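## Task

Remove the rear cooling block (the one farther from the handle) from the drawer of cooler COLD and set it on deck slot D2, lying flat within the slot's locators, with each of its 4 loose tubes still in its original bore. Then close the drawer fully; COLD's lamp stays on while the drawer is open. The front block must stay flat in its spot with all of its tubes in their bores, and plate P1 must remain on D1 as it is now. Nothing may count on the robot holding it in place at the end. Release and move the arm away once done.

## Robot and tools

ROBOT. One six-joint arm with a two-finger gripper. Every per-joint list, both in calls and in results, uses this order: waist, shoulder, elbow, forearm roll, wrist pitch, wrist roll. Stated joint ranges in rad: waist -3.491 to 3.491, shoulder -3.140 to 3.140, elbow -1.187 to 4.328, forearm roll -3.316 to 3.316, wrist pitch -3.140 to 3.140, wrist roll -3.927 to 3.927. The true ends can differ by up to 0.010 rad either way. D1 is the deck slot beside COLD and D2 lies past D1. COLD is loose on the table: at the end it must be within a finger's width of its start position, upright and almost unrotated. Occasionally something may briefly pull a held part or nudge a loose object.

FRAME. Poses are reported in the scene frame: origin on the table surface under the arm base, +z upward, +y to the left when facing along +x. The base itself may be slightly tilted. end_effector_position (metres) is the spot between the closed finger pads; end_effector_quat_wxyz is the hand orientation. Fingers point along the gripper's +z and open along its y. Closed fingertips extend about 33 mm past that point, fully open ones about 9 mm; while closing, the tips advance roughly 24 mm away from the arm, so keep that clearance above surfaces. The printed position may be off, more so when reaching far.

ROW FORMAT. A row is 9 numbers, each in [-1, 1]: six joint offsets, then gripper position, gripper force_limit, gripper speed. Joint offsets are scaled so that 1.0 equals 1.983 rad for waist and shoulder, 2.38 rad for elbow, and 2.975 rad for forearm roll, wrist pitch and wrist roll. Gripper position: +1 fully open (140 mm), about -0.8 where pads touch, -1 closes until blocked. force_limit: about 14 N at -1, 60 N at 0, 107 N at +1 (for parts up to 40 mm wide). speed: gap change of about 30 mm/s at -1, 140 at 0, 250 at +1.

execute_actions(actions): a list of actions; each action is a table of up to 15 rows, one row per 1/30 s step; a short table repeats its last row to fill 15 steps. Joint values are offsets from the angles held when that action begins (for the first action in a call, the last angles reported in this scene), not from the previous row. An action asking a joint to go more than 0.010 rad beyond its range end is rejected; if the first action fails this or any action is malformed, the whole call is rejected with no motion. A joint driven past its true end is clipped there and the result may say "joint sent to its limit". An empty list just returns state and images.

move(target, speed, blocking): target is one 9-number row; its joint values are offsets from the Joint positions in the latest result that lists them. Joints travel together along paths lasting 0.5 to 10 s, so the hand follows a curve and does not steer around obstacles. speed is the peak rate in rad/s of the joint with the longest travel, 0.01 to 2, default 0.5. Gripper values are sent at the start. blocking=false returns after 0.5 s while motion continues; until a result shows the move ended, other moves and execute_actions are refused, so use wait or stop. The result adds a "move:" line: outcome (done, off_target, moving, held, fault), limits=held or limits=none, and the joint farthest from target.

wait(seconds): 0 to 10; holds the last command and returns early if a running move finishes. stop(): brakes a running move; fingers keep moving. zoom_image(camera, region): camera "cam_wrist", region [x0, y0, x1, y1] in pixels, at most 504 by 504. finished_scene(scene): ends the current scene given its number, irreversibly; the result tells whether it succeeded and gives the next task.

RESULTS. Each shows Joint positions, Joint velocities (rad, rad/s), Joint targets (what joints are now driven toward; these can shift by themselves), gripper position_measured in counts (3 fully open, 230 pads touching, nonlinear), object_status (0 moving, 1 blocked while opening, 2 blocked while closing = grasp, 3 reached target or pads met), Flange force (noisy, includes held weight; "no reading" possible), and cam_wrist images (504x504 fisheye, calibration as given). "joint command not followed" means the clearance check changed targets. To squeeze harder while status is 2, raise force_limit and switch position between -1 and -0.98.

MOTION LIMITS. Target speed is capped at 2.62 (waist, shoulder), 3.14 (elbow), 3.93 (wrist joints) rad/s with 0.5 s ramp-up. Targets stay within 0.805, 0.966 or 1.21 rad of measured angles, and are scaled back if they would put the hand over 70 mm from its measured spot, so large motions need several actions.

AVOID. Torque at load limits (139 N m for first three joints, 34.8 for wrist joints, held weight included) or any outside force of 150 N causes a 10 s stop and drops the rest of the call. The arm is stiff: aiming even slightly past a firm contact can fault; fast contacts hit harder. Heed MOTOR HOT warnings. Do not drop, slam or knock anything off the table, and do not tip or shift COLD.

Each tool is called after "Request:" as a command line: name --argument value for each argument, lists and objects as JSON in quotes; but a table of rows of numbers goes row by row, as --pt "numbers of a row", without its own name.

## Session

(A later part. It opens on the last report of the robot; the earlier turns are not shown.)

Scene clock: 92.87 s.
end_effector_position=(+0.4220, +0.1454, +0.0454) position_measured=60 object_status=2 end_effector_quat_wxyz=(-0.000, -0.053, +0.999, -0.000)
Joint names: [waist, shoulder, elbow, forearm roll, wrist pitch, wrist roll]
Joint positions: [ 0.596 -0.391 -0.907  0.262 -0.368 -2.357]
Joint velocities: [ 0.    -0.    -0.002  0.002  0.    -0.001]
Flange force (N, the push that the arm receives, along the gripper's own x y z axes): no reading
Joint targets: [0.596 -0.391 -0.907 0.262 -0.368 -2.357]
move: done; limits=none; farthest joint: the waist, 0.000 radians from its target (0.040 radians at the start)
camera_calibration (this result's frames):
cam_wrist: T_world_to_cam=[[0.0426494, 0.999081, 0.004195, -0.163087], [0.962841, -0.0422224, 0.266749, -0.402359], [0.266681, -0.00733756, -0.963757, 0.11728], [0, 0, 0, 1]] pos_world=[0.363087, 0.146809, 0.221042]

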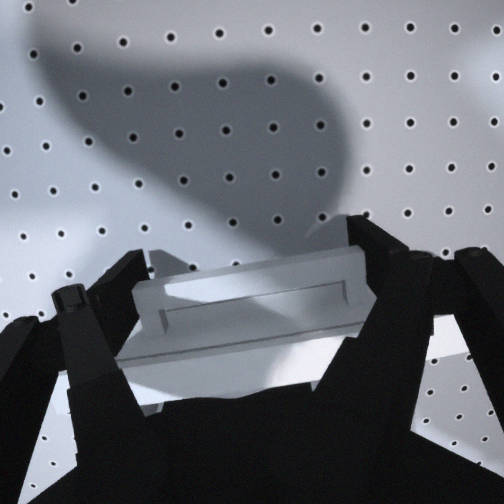

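Request:
move --target '[0,0,0,0,0,0,1,-0.4,0]'

Request:
move --target '[0.0314,-0.1702,0.0154,-0.0215,-0.1264,0.0168,1,0,0]' --speed 0.35

Request:
move --target '[-0.2563,0.1848,0.3355,-0.1365,-0.1492,0.2077,1,0,0]' --speed 0.7

Scene clock: 94.67 s.
end_effector_position=(+0.4220, +0.1454, +0.0454) position_measured=3 object_status=3 end_effector_quat_wxyz=(-0.000, -0.053, +0.999, -0.000)
Joint names: [waist, shoulder, elbow, forearm roll, wrist pitch, wrist roll]
Joint positions: [ 0.596 -0.391 -0.907  0.262 -0.368 -2.357]
Joint velocities: [ 0.    -0.001  0.001  0.001 -0.     0.   ]
Flange force (N, the push that the arm receives, along the gripper's own x y z axes): no reading
Joint targets: [0.596 -0.391 -0.907 0.262 -0.368 -2.357]
move: done; limits=none; farthest joint: the waist, 0.000 radians from its target (0.000 radians at the start)
camera_calibration (this result's frames):
cam_wrist: T_world_to_cam=[[0.0426345, 0.999082, 0.00423514, -0.163108], [0.962828, -0.0422183, 0.266795, -0.402377], [0.266728, -0.00729694, -0.963744, 0.117259], [0, 0, 0, 1]] pos_world=[0.363098, 0.146826, 0.22105]

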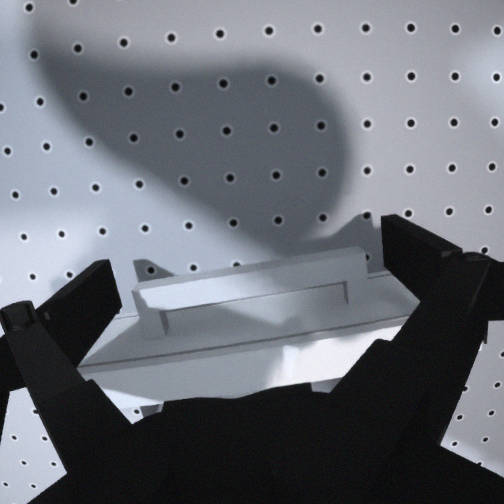

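Scene clock: 96.23 s.
end_effector_position=(+0.4187, +0.1409, +0.1479) position_measured=3 object_status=3 end_effector_quat_wxyz=(+0.000, -0.052, +0.999, +0.000)
Joint names: [waist, shoulder, elbow, forearm roll, wrist pitch, wrist roll]
Joint positions: [ 0.658 -0.729 -0.87   0.198 -0.744 -2.307]
Joint velocities: [ 0.    -0.001  0.001 -0.001 -0.001  0.001]
Flange force (N, the push that the arm receives, along the gripper's own x y z axes): no reading
Joint targets: [0.658 -0.729 -0.870 0.198 -0.744 -2.307]
move: done; limits=none; farthest joint: the waist, 0.000 radians from its target (0.063 radians at the start)
camera_calibration (this result's frames):
cam_wrist: T_world_to_cam=[[0.0434174, 0.999044, 0.00515262, -0.159327], [0.962323, -0.0432061, 0.268453, -0.426614], [0.268419, -0.00669706, -0.963279, 0.215984], [0, 0, 0, 1]] pos_world=[0.359484, 0.142188, 0.323399]

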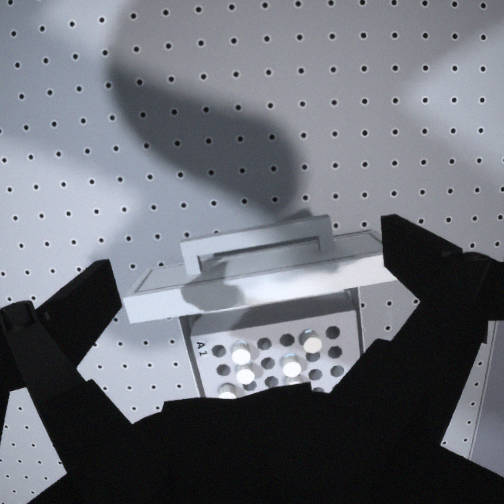

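Scene clock: 97.93 s.
end_effector_position=(+0.6211, +0.1325, +0.2788) position_measured=3 object_status=3 end_effector_quat_wxyz=(-0.000, -0.053, +0.999, -0.001)
Joint names: [waist, shoulder, elbow, forearm roll, wrist pitch, wrist roll]
Joint positions: [ 0.15  -0.362 -0.072 -0.208 -1.187 -1.69 ]
Joint velocities: [-0.001  0.001  0.002 -0.    -0.001  0.001]
Flange force (N, the push that the arm receives, along the gripper's own x y z axes): [3.8 -2.3 -3.3]
Joint targets: [0.150 -0.362 -0.072 -0.208 -1.188 -1.690]
move: done; limits=none; farthest joint: the elbow, 0.001 radians from its target (0.799 radians at the start)
camera_calibration (this result's frames):
cam_wrist: T_world_to_cam=[[0.0421674, 0.999105, 0.00337547, -0.159218], [0.962821, -0.0415378, 0.266929, -0.657], [0.266831, -0.00800574, -0.96371, 0.288979], [0, 0, 0, 1]] pos_world=[0.562179, 0.134098, 0.454402]

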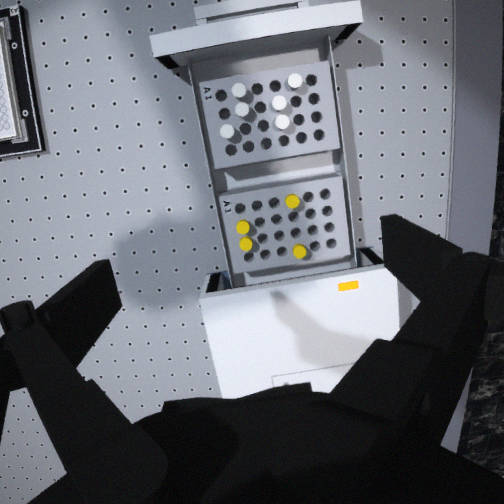

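Request:
zoom_image --camera "cam_wrist" --region '[180,120,400,320]'

Region (180, 120, 400, 320) of cam_wrist's 504x504 image, scaled by 2.291, with more detail than that image has; it fills the top 458 rows of this view, and the rest is white.

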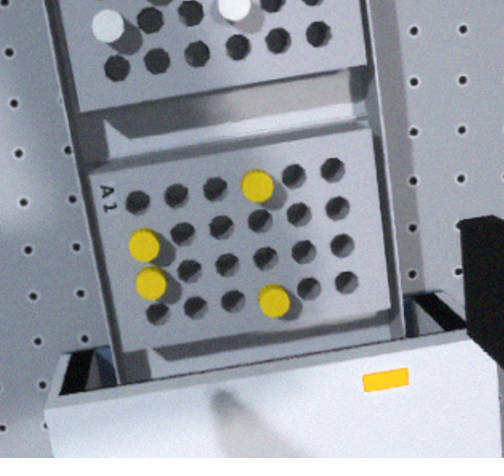

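Request:
move --target '[0.2563,-0.1848,-0.3355,0.1365,0.1489,-0.2074,1,0,0]' --speed 0.8

Request:
move --target '[-0.0314,0.1702,-0.0154,0.0215,0.1264,-0.0168,1,0,0]' --speed 0.35

Request:
move --target '[0,0,0,0,0,0,-1,-1,-0.8]'

Request:
move --target '[0.0186,-0.0223,-0.036,0.033,0.0102,-0.0416,-1,-1,-0.8]' --speed 0.05

Scene clock: 101.03 s.
end_effector_position=(+0.4185, +0.1406, +0.1479) position_measured=3 object_status=3 end_effector_quat_wxyz=(+0.000, -0.053, +0.999, -0.000)
Joint names: [waist, shoulder, elbow, forearm roll, wrist pitch, wrist roll]
Joint positions: [ 0.658 -0.729 -0.87   0.198 -0.745 -2.307]
Joint velocities: [ 0.001 -0.001 -0.004  0.001  0.001 -0.001]
Flange force (N, the push that the arm receives, along the gripper's own x y z axes): no reading
Joint targets: [0.658 -0.729 -0.871 0.198 -0.745 -2.307]
move: done; limits=none; farthest joint: the wrist pitch, 0.001 radians from its target (0.443 radians at the start)
camera_calibration (this result's frames):
cam_wrist: T_world_to_cam=[[0.0425307, 0.999085, 0.00446508, -0.158618], [0.962518, -0.0421714, 0.267917, -0.426577], [0.267861, -0.00709699, -0.963432, 0.216353], [0, 0, 0, 1]] pos_world=[0.359382, 0.142019, 0.323437]

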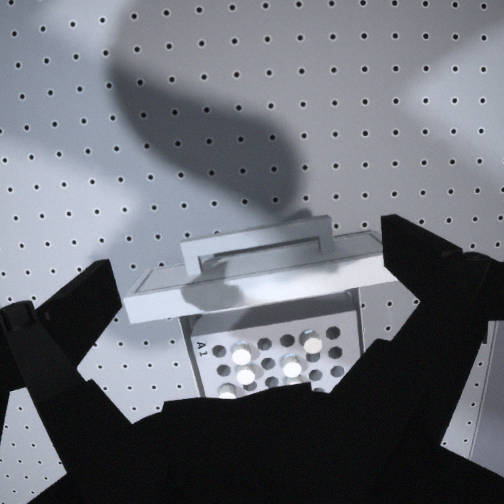

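Scene clock: 102.60 s.
end_effector_position=(+0.4218, +0.1452, +0.0454) position_measured=3 object_status=3 end_effector_quat_wxyz=(-0.001, -0.053, +0.999, -0.001)
Joint names: [waist, shoulder, elbow, forearm roll, wrist pitch, wrist roll]
Joint positions: [ 0.596 -0.391 -0.907  0.262 -0.369 -2.356]
Joint velocities: [-0.001  0.    -0.002  0.     0.001  0.   ]
Flange force (N, the push that the arm receives, along the gripper's own x y z axes): no reading
Joint targets: [0.596 -0.391 -0.907 0.262 -0.369 -2.357]
move: done; limits=none; farthest joint: the waist, 0.000 radians from its target (0.062 radians at the start)
camera_calibration (this result's frames):
cam_wrist: T_world_to_cam=[[0.0417458, 0.999122, 0.00352142, -0.162455], [0.963013, -0.0411756, 0.266292, -0.402411], [0.266203, -0.00772541, -0.963886, 0.1176], [0, 0, 0, 1]] pos_world=[0.363003, 0.146651, 0.221084]

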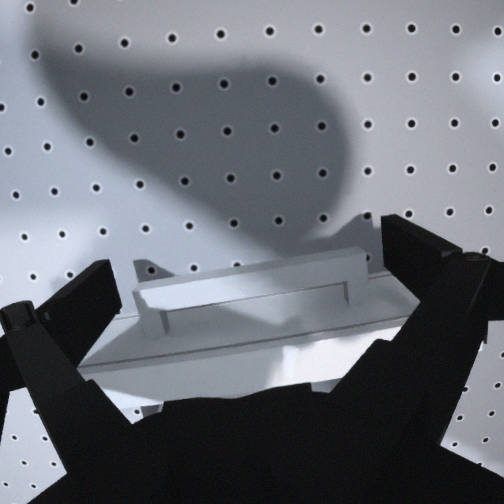

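Scene clock: 103.50 s.
end_effector_position=(+0.4218, +0.1452, +0.0454) position_measured=59 object_status=2 end_effector_quat_wxyz=(-0.001, -0.053, +0.999, -0.000)
Joint names: [waist, shoulder, elbow, forearm roll, wrist pitch, wrist roll]
Joint positions: [ 0.596 -0.391 -0.907  0.262 -0.368 -2.356]
Joint velocities: [ 0.     0.001 -0.001  0.001 -0.001  0.   ]
Flange force (N, the push that the arm receives, along the gripper's own x y z axes): no reading
Joint targets: [0.596 -0.391 -0.907 0.262 -0.369 -2.356]
move: done; limits=none; farthest joint: the wrist pitch, 0.001 radians from its target (0.000 radians at the start)
camera_calibration (this result's frames):
cam_wrist: T_world_to_cam=[[0.0417096, 0.999123, 0.00362383, -0.162484], [0.962989, -0.0411673, 0.266377, -0.402436], [0.266292, -0.00762076, -0.963862, 0.11753], [0, 0, 0, 1]] pos_world=[0.363021, 0.14667, 0.221071]

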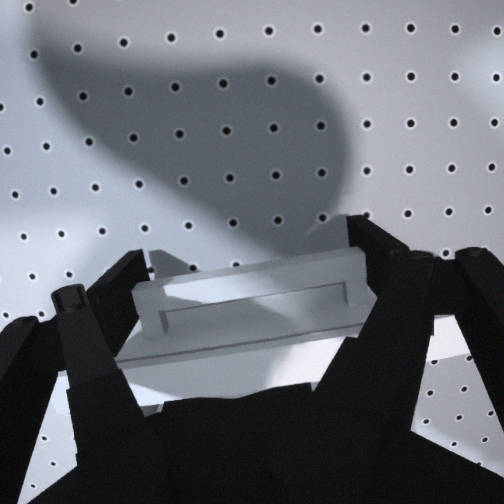

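Scene clock: 106.30 s.
end_effector_position=(+0.3997, +0.1435, +0.0454) position_measured=59 object_status=2 end_effector_quat_wxyz=(-0.000, -0.053, +0.999, -0.000)
Joint names: [waist, shoulder, elbow, forearm roll, wrist pitch, wrist roll]
Joint positions: [ 0.633 -0.435 -0.993  0.36  -0.338 -2.48 ]
Joint velocities: [ 0.    -0.     0.001  0.     0.    -0.001]
Flange force (N, the push that the arm receives, along the gripper's own x y z axes): no reading
Joint targets: [0.633 -0.435 -0.993 0.360 -0.338 -2.480]
move: done; limits=none; farthest joint: the waist, 0.000 radians from its target (0.037 radians at the start)
camera_calibration (this result's frames):
cam_wrist: T_world_to_cam=[[0.0408446, 0.999158, 0.00395145, -0.159555], [0.962892, -0.0404174, 0.266844, -0.381286], [0.266779, -0.00709432, -0.963732, 0.123159], [0, 0, 0, 1]] pos_world=[0.340798, 0.144883, 0.221066]

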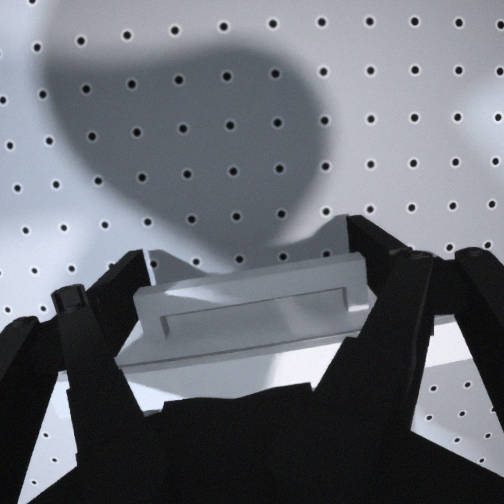

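Request:
move --target '[0,0,0,0,0,0,1,-0.4,0]'

Request:
move --target '[0.034,-0.185,0.017,-0.038,-0.13,0.036,1,0,0]' --speed 0.3

Request:
move --target '[-0.2776,0.2218,0.37,-0.1529,-0.1557,0.2299,1,0,0]' --speed 0.8

Scene clock: 107.70 s.
end_effector_position=(+0.3997, +0.1435, +0.0454) position_measured=3 object_status=3 end_effector_quat_wxyz=(-0.000, -0.054, +0.999, -0.000)
Joint names: [waist, shoulder, elbow, forearm roll, wrist pitch, wrist roll]
Joint positions: [ 0.633 -0.435 -0.993  0.36  -0.338 -2.48 ]
Joint velocities: [ 0.     0.001 -0.     0.001  0.    -0.   ]
Flange force (N, the push that the arm receives, along the gripper's own x y z axes): no reading
Joint targets: [0.633 -0.435 -0.993 0.360 -0.338 -2.480]
move: done; limits=none; farthest joint: the waist, 0.000 radians from its target (0.000 radians at the start)
camera_calibration (this result's frames):
cam_wrist: T_world_to_cam=[[0.0408096, 0.999159, 0.00397106, -0.159552], [0.962884, -0.0403887, 0.266877, -0.381304], [0.266813, -0.00706749, -0.963722, 0.123144], [0, 0, 0, 1]] pos_world=[0.340807, 0.144888, 0.221072]

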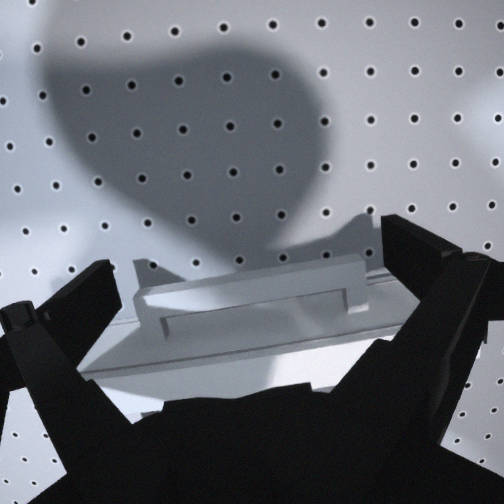

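Scene clock: 109.43 s.
end_effector_position=(+0.4015, +0.1356, +0.1451) position_measured=3 object_status=3 end_effector_quat_wxyz=(+0.009, -0.054, +0.998, +0.006)
Joint names: [waist, shoulder, elbow, forearm roll, wrist pitch, wrist roll]
Joint positions: [ 0.7   -0.802 -0.952  0.247 -0.725 -2.373]
Joint velocities: [ 0.    -0.001  0.001  0.001 -0.001  0.   ]
Flange force (N, the push that the arm receives, along the gripper's own x y z axes): no reading
Joint targets: [0.700 -0.802 -0.952 0.247 -0.725 -2.373]
move: done; limits=none; farthest joint: the waist, 0.000 radians from its target (0.068 radians at the start)
camera_calibration (this result's frames):
cam_wrist: T_world_to_cam=[[0.0395219, 0.999063, 0.0176205, -0.153582], [0.957758, -0.0429031, 0.284359, -0.410049], [0.284848, 0.0056378, -0.958556, 0.208929], [0, 0, 0, 1]] pos_world=[0.339284, 0.134668, 0.319577]

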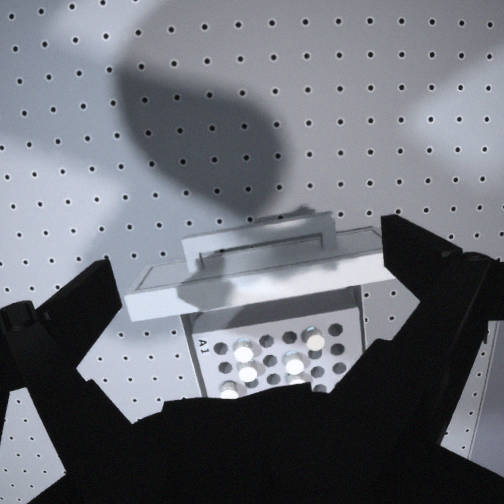

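Scene clock: 111.10 s.
end_effector_position=(+0.6211, +0.1324, +0.2790) position_measured=3 object_status=3 end_effector_quat_wxyz=(-0.000, -0.053, +0.999, -0.001)
Joint names: [waist, shoulder, elbow, forearm roll, wrist pitch, wrist roll]
Joint positions: [ 0.149 -0.362 -0.072 -0.207 -1.188 -1.689]
Joint velocities: [-0.001  0.001 -0.001 -0.001 -0.001  0.001]
Flange force (N, the push that the arm receives, along the gripper's own x y z axes): [-0.8 -4.8 -5.3]
Joint targets: [0.149 -0.362 -0.072 -0.208 -1.188 -1.689]
move: done; limits=none; farthest joint: the waist, 0.000 radians from its target (0.551 radians at the start)
camera_calibration (this result's frames):
cam_wrist: T_world_to_cam=[[0.0417999, 0.999122, 0.00296194, -0.158712], [0.962797, -0.041072, 0.267086, -0.657238], [0.266973, -0.0083124, -0.963668, 0.289137], [0, 0, 0, 1]] pos_world=[0.562229, 0.133982, 0.454641]

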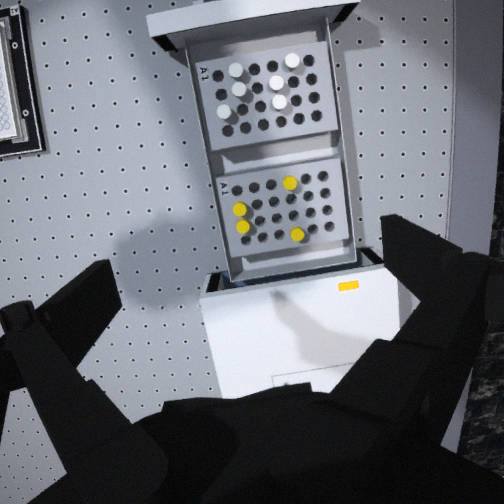

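Request:
zoom_image --camera "cam_wrist" --region '[190,120,380,300]'

Region (190, 120, 380, 300) of cam_wrist's 504x504 image, scaled by 2.653, with more detail than that image has; it fills the top 477 rows of this view, and the rest is white.

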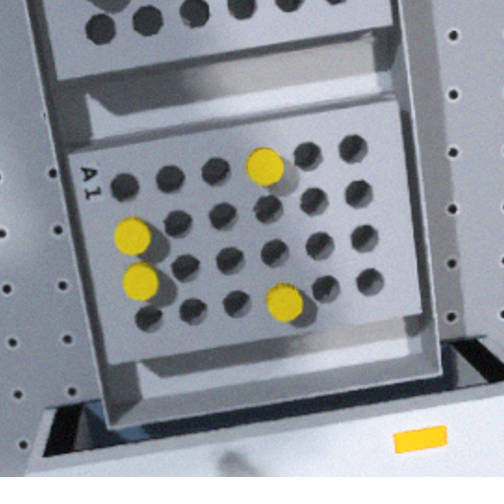

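Request:
move --target '[0.04,0.03,-0.02,0.015,0.04,0.4827,0.42,0,0]' --speed 1

Request:
move --target '[0.0437,0.0539,-0.0313,0.0159,0.0653,0,0.42,0,0]' --speed 0.3

Scene clock: 115.67 s.
end_effector_position=(+0.6268, +0.1485, +0.2260) position_measured=76 object_status=3 end_effector_quat_wxyz=(+0.001, +0.719, -0.695, +0.000)
Joint names: [waist, shoulder, elbow, forearm roll, wrist pitch, wrist roll]
Joint positions: [ 0.229 -0.303 -0.119 -0.163 -1.069 -0.253]
Joint velocities: [ 0.001  0.     0.002 -0.001  0.     0.001]
Flange force (N, the push that the arm receives, along the gripper's own x y z axes): [2.3 3.9 -3.9]
Joint targets: [0.229 -0.303 -0.119 -0.163 -1.069 -0.253]
move: done; limits=none; farthest joint: the waist, 0.000 radians from its target (0.079 radians at the start)
camera_calibration (this result's frames):
cam_wrist: T_world_to_cam=[[-0.993389, 0.114655, 0.00564285, 0.604718], [0.112011, 0.957374, 0.266248, -0.262687], [0.0251244, 0.26512, -0.963888, 0.347675], [0, 0, 0, 1]] pos_world=[0.621409, 0.08998, 0.401647]

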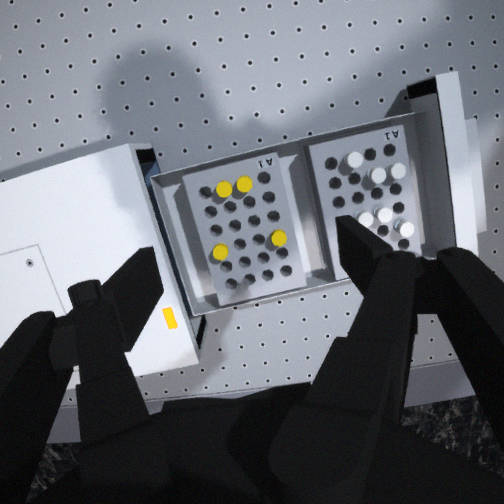

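Scene clock: 116.77 s.
end_effector_position=(+0.6248, +0.1675, +0.1401) position_measured=76 object_status=3 end_effector_quat_wxyz=(-0.001, +0.743, -0.669, -0.000)
Joint names: [waist, shoulder, elbow, forearm roll, wrist pitch, wrist roll]
Joint positions: [ 0.315 -0.196 -0.194 -0.116 -0.875 -0.253]
Joint velocities: [ 0.     0.002 -0.     0.     0.001 -0.001]
Flange force (N, the push that the arm receives, along the gripper's own x y z axes): [2.2 -0.6 -2.3]
Joint targets: [0.315 -0.196 -0.194 -0.116 -0.875 -0.253]
move: done; limits=none; farthest joint: the waist, 0.000 radians from its target (0.087 radians at the start)
camera_calibration (this result's frames):
cam_wrist: T_world_to_cam=[[-0.999065, 0.0430536, 0.00384626, 0.616847], [0.0425019, 0.962246, 0.268844, -0.215502], [0.00787364, 0.268756, -0.963176, 0.269969], [0, 0, 0, 1]] pos_world=[0.623304, 0.108253, 0.315591]

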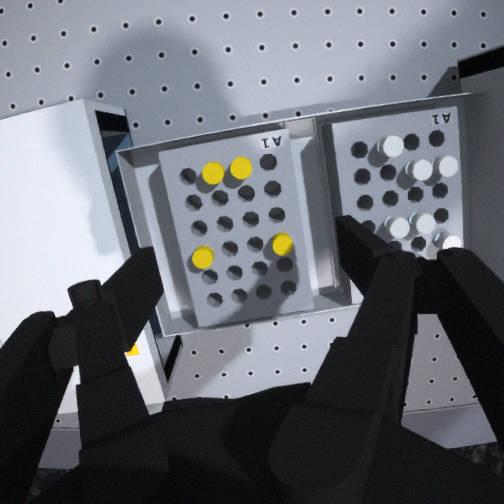

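Request:
move --target '[0.0008,0.0464,0.0056,-0.0018,0.027,0.0028,0.42,0,0]' --speed 0.1

Scene clock: 119.27 s.
end_effector_position=(+0.6345, +0.1678, +0.0956) position_measured=76 object_status=3 end_effector_quat_wxyz=(-0.001, +0.743, -0.669, +0.001)
Joint names: [waist, shoulder, elbow, forearm roll, wrist pitch, wrist roll]
Joint positions: [ 0.317 -0.104 -0.181 -0.121 -0.794 -0.245]
Joint velocities: [ 0.     0.002 -0.001  0.     0.001  0.   ]
Flange force (N, the push that the arm receives, along the gripper's own x y z axes): [2.2 1.1 -4.2]
Joint targets: [0.317 -0.104 -0.181 -0.121 -0.794 -0.245]
move: done; limits=none; farthest joint: the waist, 0.000 radians from its target (0.001 radians at the start)
camera_calibration (this result's frames):
cam_wrist: T_world_to_cam=[[-0.999031, 0.0439885, 0.00150659, 0.626661], [0.0427776, 0.962334, 0.268483, -0.204452], [0.0103603, 0.268288, -0.963283, 0.225509], [0, 0, 0, 1]] pos_world=[0.632463, 0.108683, 0.271177]

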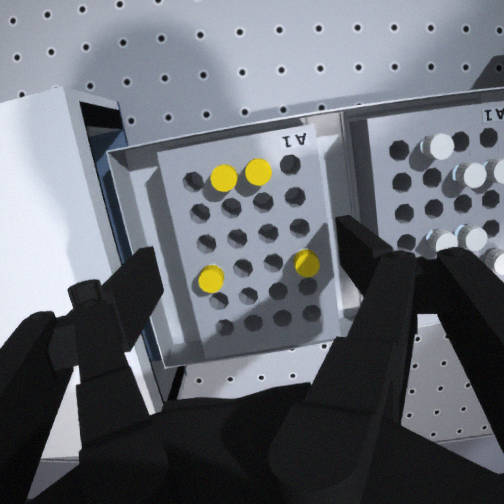

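Request:
move --target '[0.0042,0.0123,-0.0071,0.0011,0.0145,-0.0017,0.48,0,0]' --speed 0.04

Scene clock: 121.30 s.
end_effector_position=(+0.6307, +0.1677, +0.0774) position_measured=68 object_status=3 end_effector_quat_wxyz=(-0.002, +0.743, -0.669, +0.001)
Joint names: [waist, shoulder, elbow, forearm roll, wrist pitch, wrist roll]
Joint positions: [ 0.325 -0.08  -0.197 -0.118 -0.751 -0.25 ]
Joint velocities: [ 0.001  0.001  0.     0.001  0.001 -0.   ]
Flange force (N, the push that the arm receives, along the gripper's own x y z axes): [1.3 2.7 -5.1]
Joint targets: [0.325 -0.080 -0.197 -0.118 -0.751 -0.250]
move: done; limits=none; farthest joint: the wrist pitch, 0.001 radians from its target (0.044 radians at the start)
camera_calibration (this result's frames):
cam_wrist: T_world_to_cam=[[-0.99904, 0.0438093, 0.000251083, 0.623119], [0.042268, 0.962354, 0.268494, -0.198959], [0.0115209, 0.268247, -0.963281, 0.207301], [0, 0, 0, 1]] pos_world=[0.628542, 0.108563, 0.252953]

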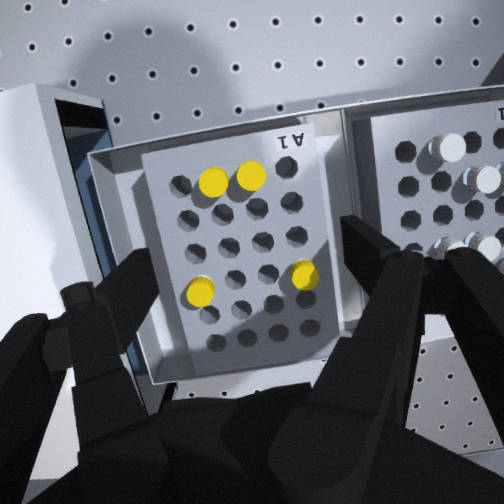

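Request:
move --target '[0.0015,0.0175,0,-0.0003,0.0098,0.0005,0.48,0,0]' --speed 0.025

Scene clock: 123.33 s.
end_effector_position=(+0.6292, +0.1667, +0.0590) position_measured=68 object_status=3 end_effector_quat_wxyz=(+0.001, +0.743, -0.669, +0.000)
Joint names: [waist, shoulder, elbow, forearm roll, wrist pitch, wrist roll]
Joint positions: [ 0.328 -0.045 -0.197 -0.119 -0.722 -0.249]
Joint velocities: [ 0.     0.002 -0.001 -0.     0.001  0.001]
Flange force (N, the push that the arm receives, along the gripper's own x y z axes): [3.0 0.6 -4.6]
Joint targets: [0.328 -0.045 -0.197 -0.119 -0.722 -0.249]
move: done; limits=none; farthest joint: the waist, 0.000 radians from its target (0.003 radians at the start)
camera_calibration (this result's frames):
cam_wrist: T_world_to_cam=[[-0.99904, 0.0434828, 0.00527361, 0.621397], [0.043319, 0.963026, 0.265903, -0.193557], [0.00648361, 0.265877, -0.963985, 0.193464], [0, 0, 0, 1]] pos_world=[0.627931, 0.107943, 0.234686]

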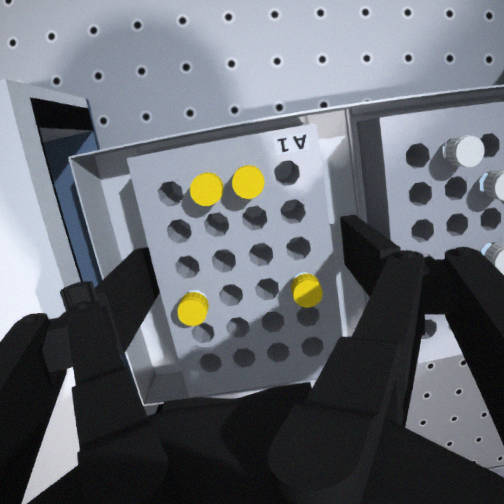

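Request:
move --target '[-0.0018,0.0037,0.0043,-0.0009,-0.0011,0.0013,0.48,0,0]' --speed 0.02

Request:
move --target '[0.0007,0.0056,-0.0006,0,0.0042,0,0.48,0,0]' --speed 0.02

Scene clock: 124.53 s.
end_effector_position=(+0.6321, +0.1664, +0.0580) position_measured=68 object_status=3 end_effector_quat_wxyz=(+0.001, +0.743, -0.670, +0.000)
Joint names: [waist, shoulder, elbow, forearm roll, wrist pitch, wrist roll]
Joint positions: [ 0.325 -0.038 -0.188 -0.121 -0.726 -0.245]
Joint velocities: [-0.     0.     0.003 -0.     0.     0.   ]
Flange force (N, the push that the arm receives, along the gripper's own x y z axes): [-3.7 62.6 -28.4]
Joint targets: [0.325 -0.038 -0.187 -0.121 -0.726 -0.245]
move: done; limits=none; farthest joint: the elbow, 0.001 radians from its target (0.011 radians at the start)
camera_calibration (this result's frames):
cam_wrist: T_world_to_cam=[[-0.999005, 0.0442473, 0.00555367, 0.624153], [0.0441319, 0.963056, 0.265659, -0.193656], [0.00640621, 0.26564, -0.964051, 0.192697], [0, 0, 0, 1]] pos_world=[0.630844, 0.107696, 0.23375]

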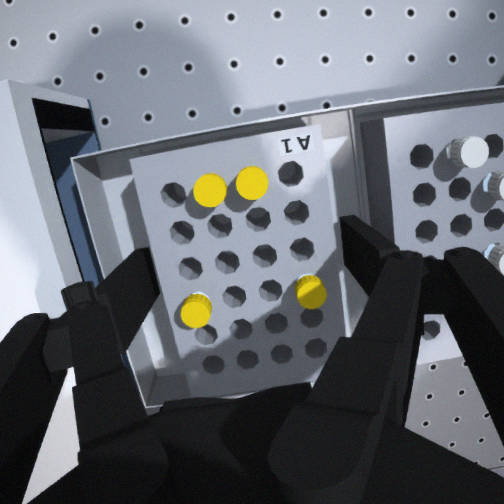

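Scene clock: 125.40 s.
end_effector_position=(+0.6317, +0.1661, +0.0517) position_measured=68 object_status=3 end_effector_quat_wxyz=(+0.001, +0.743, -0.670, +0.000)
Joint names: [waist, shoulder, elbow, forearm roll, wrist pitch, wrist roll]
Joint positions: [ 0.326 -0.027 -0.189 -0.121 -0.713 -0.245]
Joint velocities: [ 0.     0.    -0.001 -0.001  0.001 -0.   ]
Flange force (N, the push that the arm receives, along the gripper's own x y z axes): [1.5 48.2 -15.1]
Joint targets: [0.326 -0.027 -0.189 -0.121 -0.713 -0.245]
move: done; limits=none; farthest joint: the elbow, 0.001 radians from its target (0.002 radians at the start)
camera_calibration (this result's frames):
cam_wrist: T_world_to_cam=[[-0.999008, 0.0441868, 0.0055264, 0.623758], [0.044068, 0.963128, 0.26541, -0.191678], [0.00640497, 0.26539, -0.96412, 0.186735], [0, 0, 0, 1]] pos_world=[0.630391, 0.107491, 0.227461]

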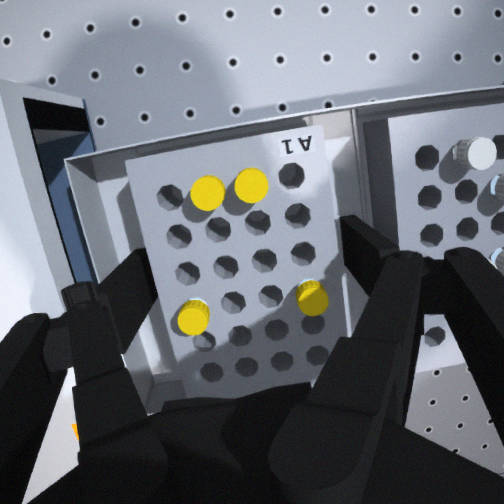

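Request:
move --target '[0,0,0,0,0,0,-1,0,-1]'

Scene clock: 126.70 s.
end_effector_position=(+0.6318, +0.1661, +0.0519) position_measured=103 object_status=0 end_effector_quat_wxyz=(+0.001, +0.743, -0.669, +0.001)
Joint names: [waist, shoulder, elbow, forearm roll, wrist pitch, wrist roll]
Joint positions: [ 0.326 -0.027 -0.189 -0.121 -0.713 -0.245]
Joint velocities: [-0.     0.    -0.002 -0.     0.    -0.   ]
Flange force (N, the push that the arm receives, along the gripper's own x y z axes): [0.4 -2.7 -56.3]
Joint targets: [0.326 -0.027 -0.189 -0.121 -0.713 -0.245]
move: done; limits=none; farthest joint: the waist, 0.000 radians from its target (0.000 radians at the start)
camera_calibration (this result's frames):
cam_wrist: T_world_to_cam=[[-0.999016, 0.0440471, 0.00515751, 0.623959], [0.0438352, 0.963131, 0.265439, -0.1916], [0.00672449, 0.265404, -0.964114, 0.186699], [0, 0, 0, 1]] pos_world=[0.630488, 0.107502, 0.227639]

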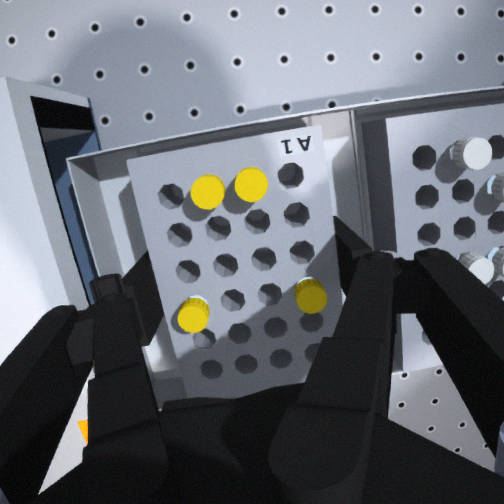

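Request:
move --target '[-0.0002,-0.0018,0.0002,0,-0.0013,0,-1,0,-1]' --speed 0.02

Scene clock: 127.83 s.
end_effector_position=(+0.6319, +0.1662, +0.0538) position_measured=103 object_status=2 end_effector_quat_wxyz=(+0.001, +0.743, -0.669, +0.000)
Joint names: [waist, shoulder, elbow, forearm roll, wrist pitch, wrist roll]
Joint positions: [ 0.326 -0.03  -0.189 -0.121 -0.717 -0.245]
Joint velocities: [-0.    -0.001  0.001 -0.    -0.001 -0.   ]
Flange force (N, the push that the arm receives, along the gripper's own x y z axes): [2.5 0.0 -15.5]
Joint targets: [0.326 -0.031 -0.188 -0.121 -0.717 -0.245]
move: done; limits=none; farthest joint: the waist, 0.000 radians from its target (0.001 radians at the start)
camera_calibration (this result's frames):
cam_wrist: T_world_to_cam=[[-0.999013, 0.0441016, 0.00530948, 0.623991], [0.0439276, 0.963104, 0.26552, -0.192237], [0.00659628, 0.265491, -0.964091, 0.18855], [0, 0, 0, 1]] pos_world=[0.630576, 0.107567, 0.229509]

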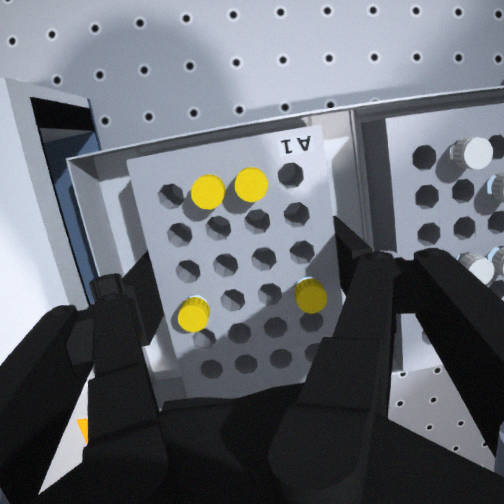

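Request:
move --target '[-0.002,-0.0152,0.0016,0,-0.0111,0,-0.98,0.5,-1]' --speed 0.025

Scene clock: 129.83 s.
end_effector_position=(+0.6332, +0.1668, +0.0710) position_measured=104 object_status=2 end_effector_quat_wxyz=(+0.000, +0.743, -0.670, +0.000)
Joint names: [waist, shoulder, elbow, forearm roll, wrist pitch, wrist roll]
Joint positions: [ 0.322 -0.061 -0.185 -0.121 -0.75  -0.245]
Joint velocities: [ 0.    -0.002 -0.001  0.    -0.001  0.   ]
Flange force (N, the push that the arm receives, along the gripper's own x y z axes): [1.8 2.5 4.0]
Joint targets: [0.322 -0.061 -0.185 -0.121 -0.750 -0.245]
move: done; limits=none; farthest joint: the waist, 0.000 radians from its target (0.004 radians at the start)
camera_calibration (this result's frames):
cam_wrist: T_world_to_cam=[[-0.999003, 0.0444098, 0.00446863, 0.625214], [0.0439943, 0.962845, 0.266446, -0.197514], [0.00753022, 0.266377, -0.963839, 0.204216], [0, 0, 0, 1]] pos_world=[0.631742, 0.108011, 0.246664]

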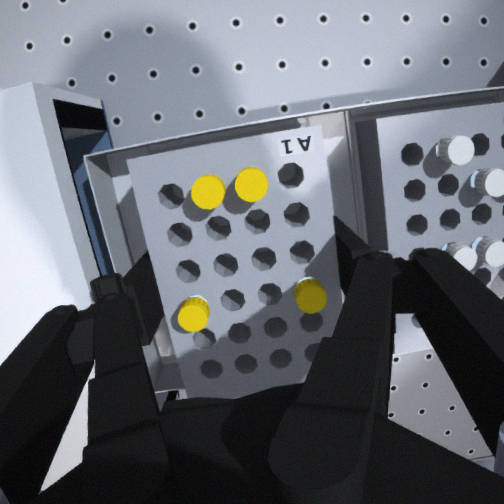

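Request:
move --target '[-0.0035,-0.0681,-0.0038,0.0017,-0.042,-0.0027,-0.98,0.5,-1]' --speed 0.08

Request:
move --target '[-0.0434,-0.054,0.0315,-0.0158,-0.0652,0,-0.98,0.5,-1]' --speed 0.15

Request:
move --target '[-0.2809,0.085,0.04,-0.0956,-0.045,-0.0444,-0.98,0.5,-1]' --speed 0.25

Scene clock: 133.40 s.
end_effector_position=(+0.6247, +0.1672, +0.1398) position_measured=104 object_status=2 end_effector_quat_wxyz=(-0.001, +0.743, -0.669, -0.000)
Joint names: [waist, shoulder, elbow, forearm roll, wrist pitch, wrist roll]
Joint positions: [ 0.315 -0.195 -0.194 -0.116 -0.875 -0.253]
Joint velocities: [-0.    -0.001 -0.    -0.    -0.001 -0.   ]
Flange force (N, the push that the arm receives, along the gripper's own x y z axes): [2.7 0.7 5.2]
Joint targets: [0.315 -0.196 -0.194 -0.116 -0.875 -0.253]
move: done; limits=none; farthest joint: the shoulder, 0.001 radians from its target (0.135 radians at the start)
camera_calibration (this result's frames):
cam_wrist: T_world_to_cam=[[-0.999047, 0.0434157, 0.00440993, 0.616566], [0.0430029, 0.962251, 0.268745, -0.215483], [0.0074243, 0.268679, -0.963201, 0.270061], [0, 0, 0, 1]] pos_world=[0.62324, 0.108021, 0.315314]

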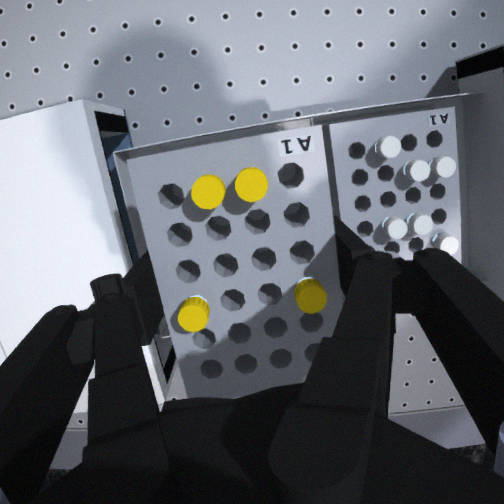

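Scene clock: 135.07 s.
end_effector_position=(+0.6271, +0.1488, +0.2259) position_measured=104 object_status=2 end_effector_quat_wxyz=(+0.001, +0.719, -0.695, -0.000)
Joint names: [waist, shoulder, elbow, forearm roll, wrist pitch, wrist roll]
Joint positions: [ 0.229 -0.302 -0.119 -0.163 -1.069 -0.253]
Joint velocities: [-0.001 -0.002  0.    -0.001 -0.001  0.   ]
Flange force (N, the push that the arm receives, along the gripper's own x y z axes): [4.1 2.0 5.2]
Joint targets: [0.229 -0.303 -0.119 -0.163 -1.069 -0.253]
move: done; limits=none; farthest joint: the waist, 0.000 radians from its target (0.086 radians at the start)
camera_calibration (this result's frames):
cam_wrist: T_world_to_cam=[[-0.99344, 0.114226, 0.00546652, 0.60507], [0.111539, 0.9573, 0.266712, -0.262719], [0.0252325, 0.265572, -0.963761, 0.347403], [0, 0, 0, 1]] pos_world=[0.621638, 0.0901253, 0.401576]

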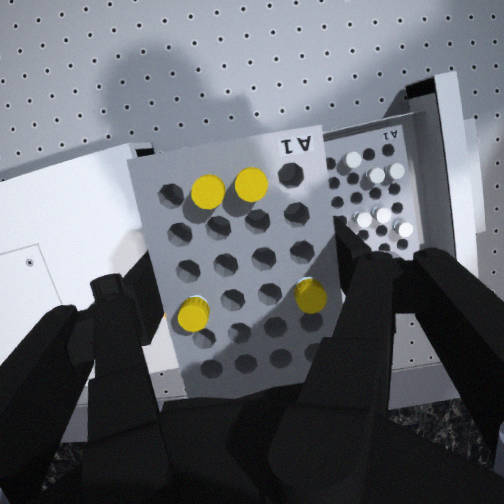

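Scene clock: 137.73 s.
end_effector_position=(+0.6139, -0.0541, +0.2403) position_measured=104 object_status=2 end_effector_quat_wxyz=(-0.026, -0.432, +0.902, -0.017)
Joint names: [waist, shoulder, elbow, forearm roll, wrist pitch, wrist roll]
Joint positions: [-0.328 -0.134 -0.024 -0.448 -1.203 -0.385]
Joint velocities: [-0.001 -0.    -0.001  0.    -0.    -0.   ]
Flange force (N, the push that the arm receives, along the gripper's own x y z axes): [-0.2 3.6 6.5]
Joint targets: [-0.328 -0.134 -0.024 -0.448 -1.203 -0.385]
move: done; limits=none; farthest joint: the shoulder, 0.001 radians from its target (0.169 radians at the start)
camera_calibration (this result's frames):
cam_wrist: T_world_to_cam=[[-0.67817, 0.734801, -0.0123864, 0.45943], [0.716919, 0.665184, 0.208704, -0.444416], [0.161595, 0.132657, -0.9779, 0.327983], [0, 0, 0, 1]] pos_world=[0.577181, -0.0854805, 0.419177]

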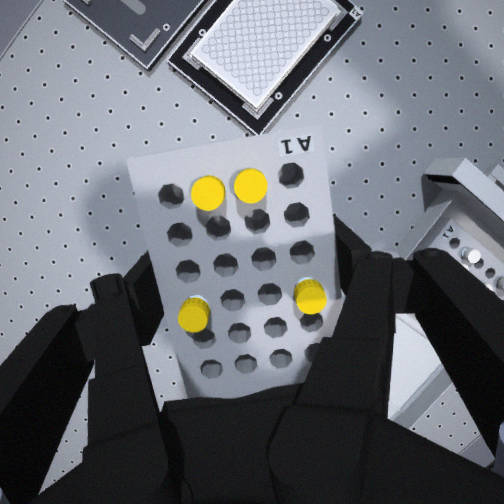

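Request:
move --target '[-0.2809,0.2044,0.0213,-0.0954,-0.0104,-0.0444,-0.98,0.5,-1]' --speed 0.25

Scene clock: 140.63 s.
end_effector_position=(+0.4967, -0.3040, +0.2002) position_measured=104 object_status=2 end_effector_quat_wxyz=(+0.000, -0.017, +1.000, -0.000)
Joint names: [waist, shoulder, elbow, forearm roll, wrist pitch, wrist roll]
Joint positions: [-0.885  0.271  0.027 -0.731 -1.234 -0.517]
Joint velocities: [-0.002  0.001  0.001 -0.001 -0.    -0.   ]
Flange force (N, the push that the arm receives, along the gripper's own x y z axes): [0.1 -1.3 4.7]
Joint targets: [-0.885 0.271 0.027 -0.731 -1.234 -0.517]
move: done; limits=none; farthest joint: the waist, 0.000 radians from its target (0.557 radians at the start)
camera_calibration (this result's frames):
cam_wrist: T_world_to_cam=[[0.11284, 0.993603, 0.00438335, 0.245453], [0.957061, -0.109874, 0.268257, -0.552559], [0.267022, -0.026075, -0.963338, 0.237269], [0, 0, 0, 1]] pos_world=[0.437779, -0.298407, 0.375722]

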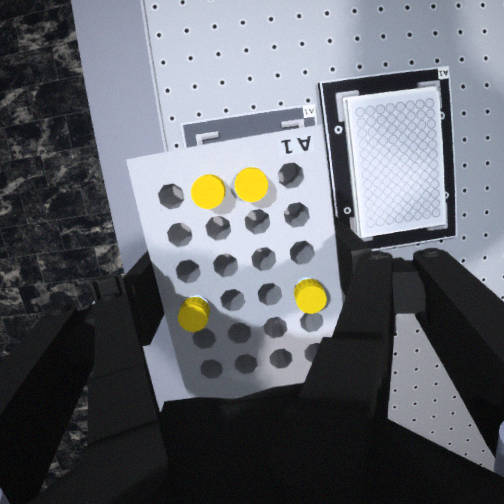

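Request:
move --target '[0.0664,0.0525,-0.0286,-0.0191,0.0707,0.0101,-0.98,0.5,-1]' --speed 0.12

Request:
zoom_image --camera "cam_wrist" --region '[90,40,390,260]'

Scene clock: 144.27 s.
end_effector_position=(+0.4929, -0.2955, +0.0898) position_measured=104 object_status=2 end_effector_quat_wxyz=(+0.001, -0.017, +1.000, +0.000)
Joint names: [waist, shoulder, elbow, forearm roll, wrist pitch, wrist roll]
Joint positions: [-0.754  0.375 -0.041 -0.788 -1.023 -0.487]
Joint velocities: [ 0.001  0.001  0.002  0.     0.001 -0.   ]
Flange force (N, the push that the arm receives, along the gripper's own x y z axes): [0.9 3.1 2.6]
Joint targets: [-0.754 0.375 -0.041 -0.788 -1.023 -0.487]
move: done; limits=none; farthest joint: the waist, 0.000 radians from its target (0.132 radians at the start)
camera_calibration (this result's frames):
cam_wrist: T_world_to_cam=[[0.113948, 0.993475, 0.00485887, 0.237297], [0.956848, -0.11106, 0.268529, -0.518625], [0.267317, -0.0259491, -0.963259, 0.132061], [0, 0, 0, 1]] pos_world=[0.433904, -0.289921, 0.265322]

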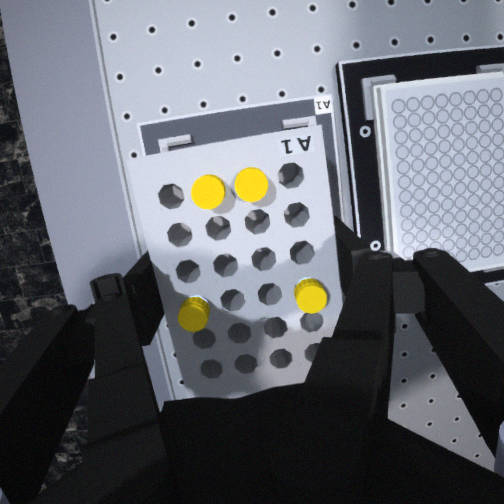

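Region (90, 40, 390, 260) of cam_wrist's 504x504 image, scaled by 1.680, with more detail than that image has; it fills the top 370 rows of this view, and the rest is white.

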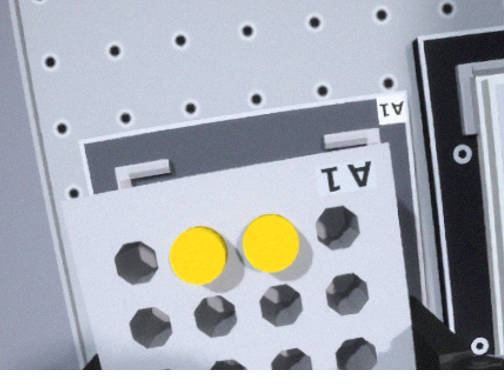

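Request:
move --target '[0.0153,0.0174,-0.0032,-0.0067,0.0163,-0.0055,-0.98,0.5,-1]' --speed 0.04

Request:
zoom_image --camera "cam_wrist" --region '[90,40,390,260]'

Scene clock: 147.37 s.
end_effector_position=(+0.4906, -0.2933, +0.0619) position_measured=104 object_status=2 end_effector_quat_wxyz=(+0.000, -0.002, +1.000, +0.000)
Joint names: [waist, shoulder, elbow, forearm roll, wrist pitch, wrist roll]
Joint positions: [-0.723  0.41  -0.049 -0.808 -0.975 -0.503]
Joint velocities: [ 0.001  0.001  0.    -0.002  0.001 -0.   ]
Flange force (N, the push that the arm receives, along the gripper's own x y z axes): [3.2 0.0 2.5]
Joint targets: [-0.723 0.410 -0.049 -0.808 -0.975 -0.503]
move: done; limits=none; farthest joint: the waist, 0.000 radians from its target (0.030 radians at the start)
camera_calibration (this result's frames):
cam_wrist: T_world_to_cam=[[0.143068, 0.989698, 0.00535524, 0.220083], [0.953249, -0.139251, 0.26819, -0.515205], [0.266173, -0.0332647, -0.963351, 0.104328], [0, 0, 0, 1]] pos_world=[0.431862, -0.286088, 0.237499]

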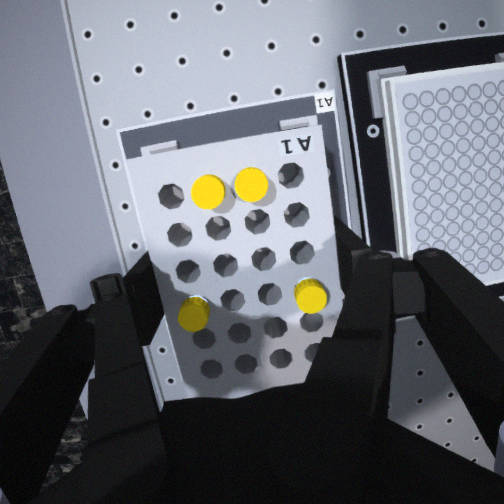

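Region (90, 40, 390, 260) of cam_wrist's 504x504 image, scaled by 1.680, with more detail than that image has; it fills the top 370 rows of this view, and the rest is white.

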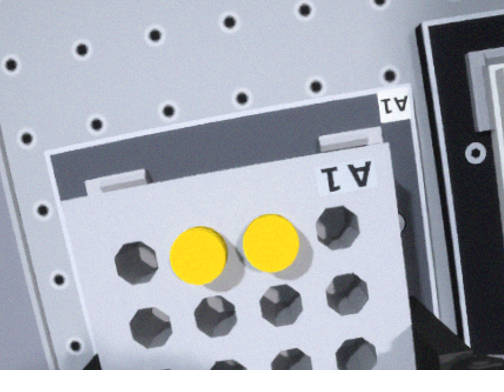

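Request:
move --target '[0.0062,0.0097,0.0019,-0.0026,0.0061,0.0017,-0.98,0.5,-1]' --speed 0.015

Request:
zoom_image --camera "cam_wrist" --region '[90,40,390,260]'

Scene clock: 160.47 s.
end_effector_position=(+0.4910, -0.2927, +0.0555) position_measured=104 object_status=2 end_effector_quat_wxyz=(+0.000, -0.003, +1.000, +0.001)
Joint names: [waist, shoulder, elbow, forearm roll, wrist pitch, wrist roll]
Joint positions: [-0.716  0.42  -0.046 -0.812 -0.967 -0.5  ]
Joint velocities: [ 0.    -0.001 -0.    -0.    -0.    -0.   ]
Flange force (N, the push that the arm receives, along the gripper's own x y z axes): [10.5 7.6 -13.3]
Joint targets: [-0.716 0.420 -0.046 -0.812 -0.967 -0.500]
FORCE FAULT: contact force on the arm reached its limit, and the arm stopped for 10 seconds. The contact can be on any part of the arm, not only on its tool. That time counts as 20 of the actions that you can send in this scene. The arm's remaining commands of this call were not run. The arm holds still and accepts commands again. Move the arm away from the contact; if what it grips holds it there, let go first. Pushing or pulling that hard again can fault the arm again.
move: fault; limits=none; farthest joint: the wrist pitch, 0.011 radians from its target (0.018 radians at the start)
camera_calibration (this result's frames):
cam_wrist: T_world_to_cam=[[0.141485, 0.989913, 0.00742397, 0.220162], [0.953667, -0.138308, 0.26719, -0.513677], [0.265522, -0.0307234, -0.963615, 0.0991033], [0, 0, 0, 1]] pos_world=[0.432413, -0.285942, 0.231112]

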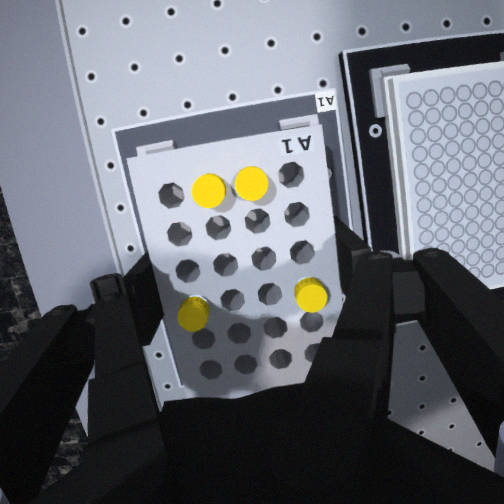

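Region (90, 40, 390, 260) of cam_wrist's 504x504 image, scaled by 1.680, with more detail than that image has; it fills the top 370 rows of this view, and the rest is white.

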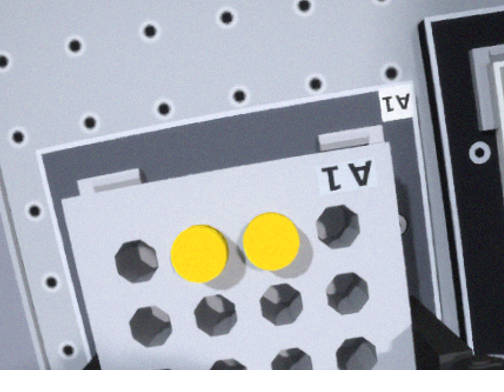

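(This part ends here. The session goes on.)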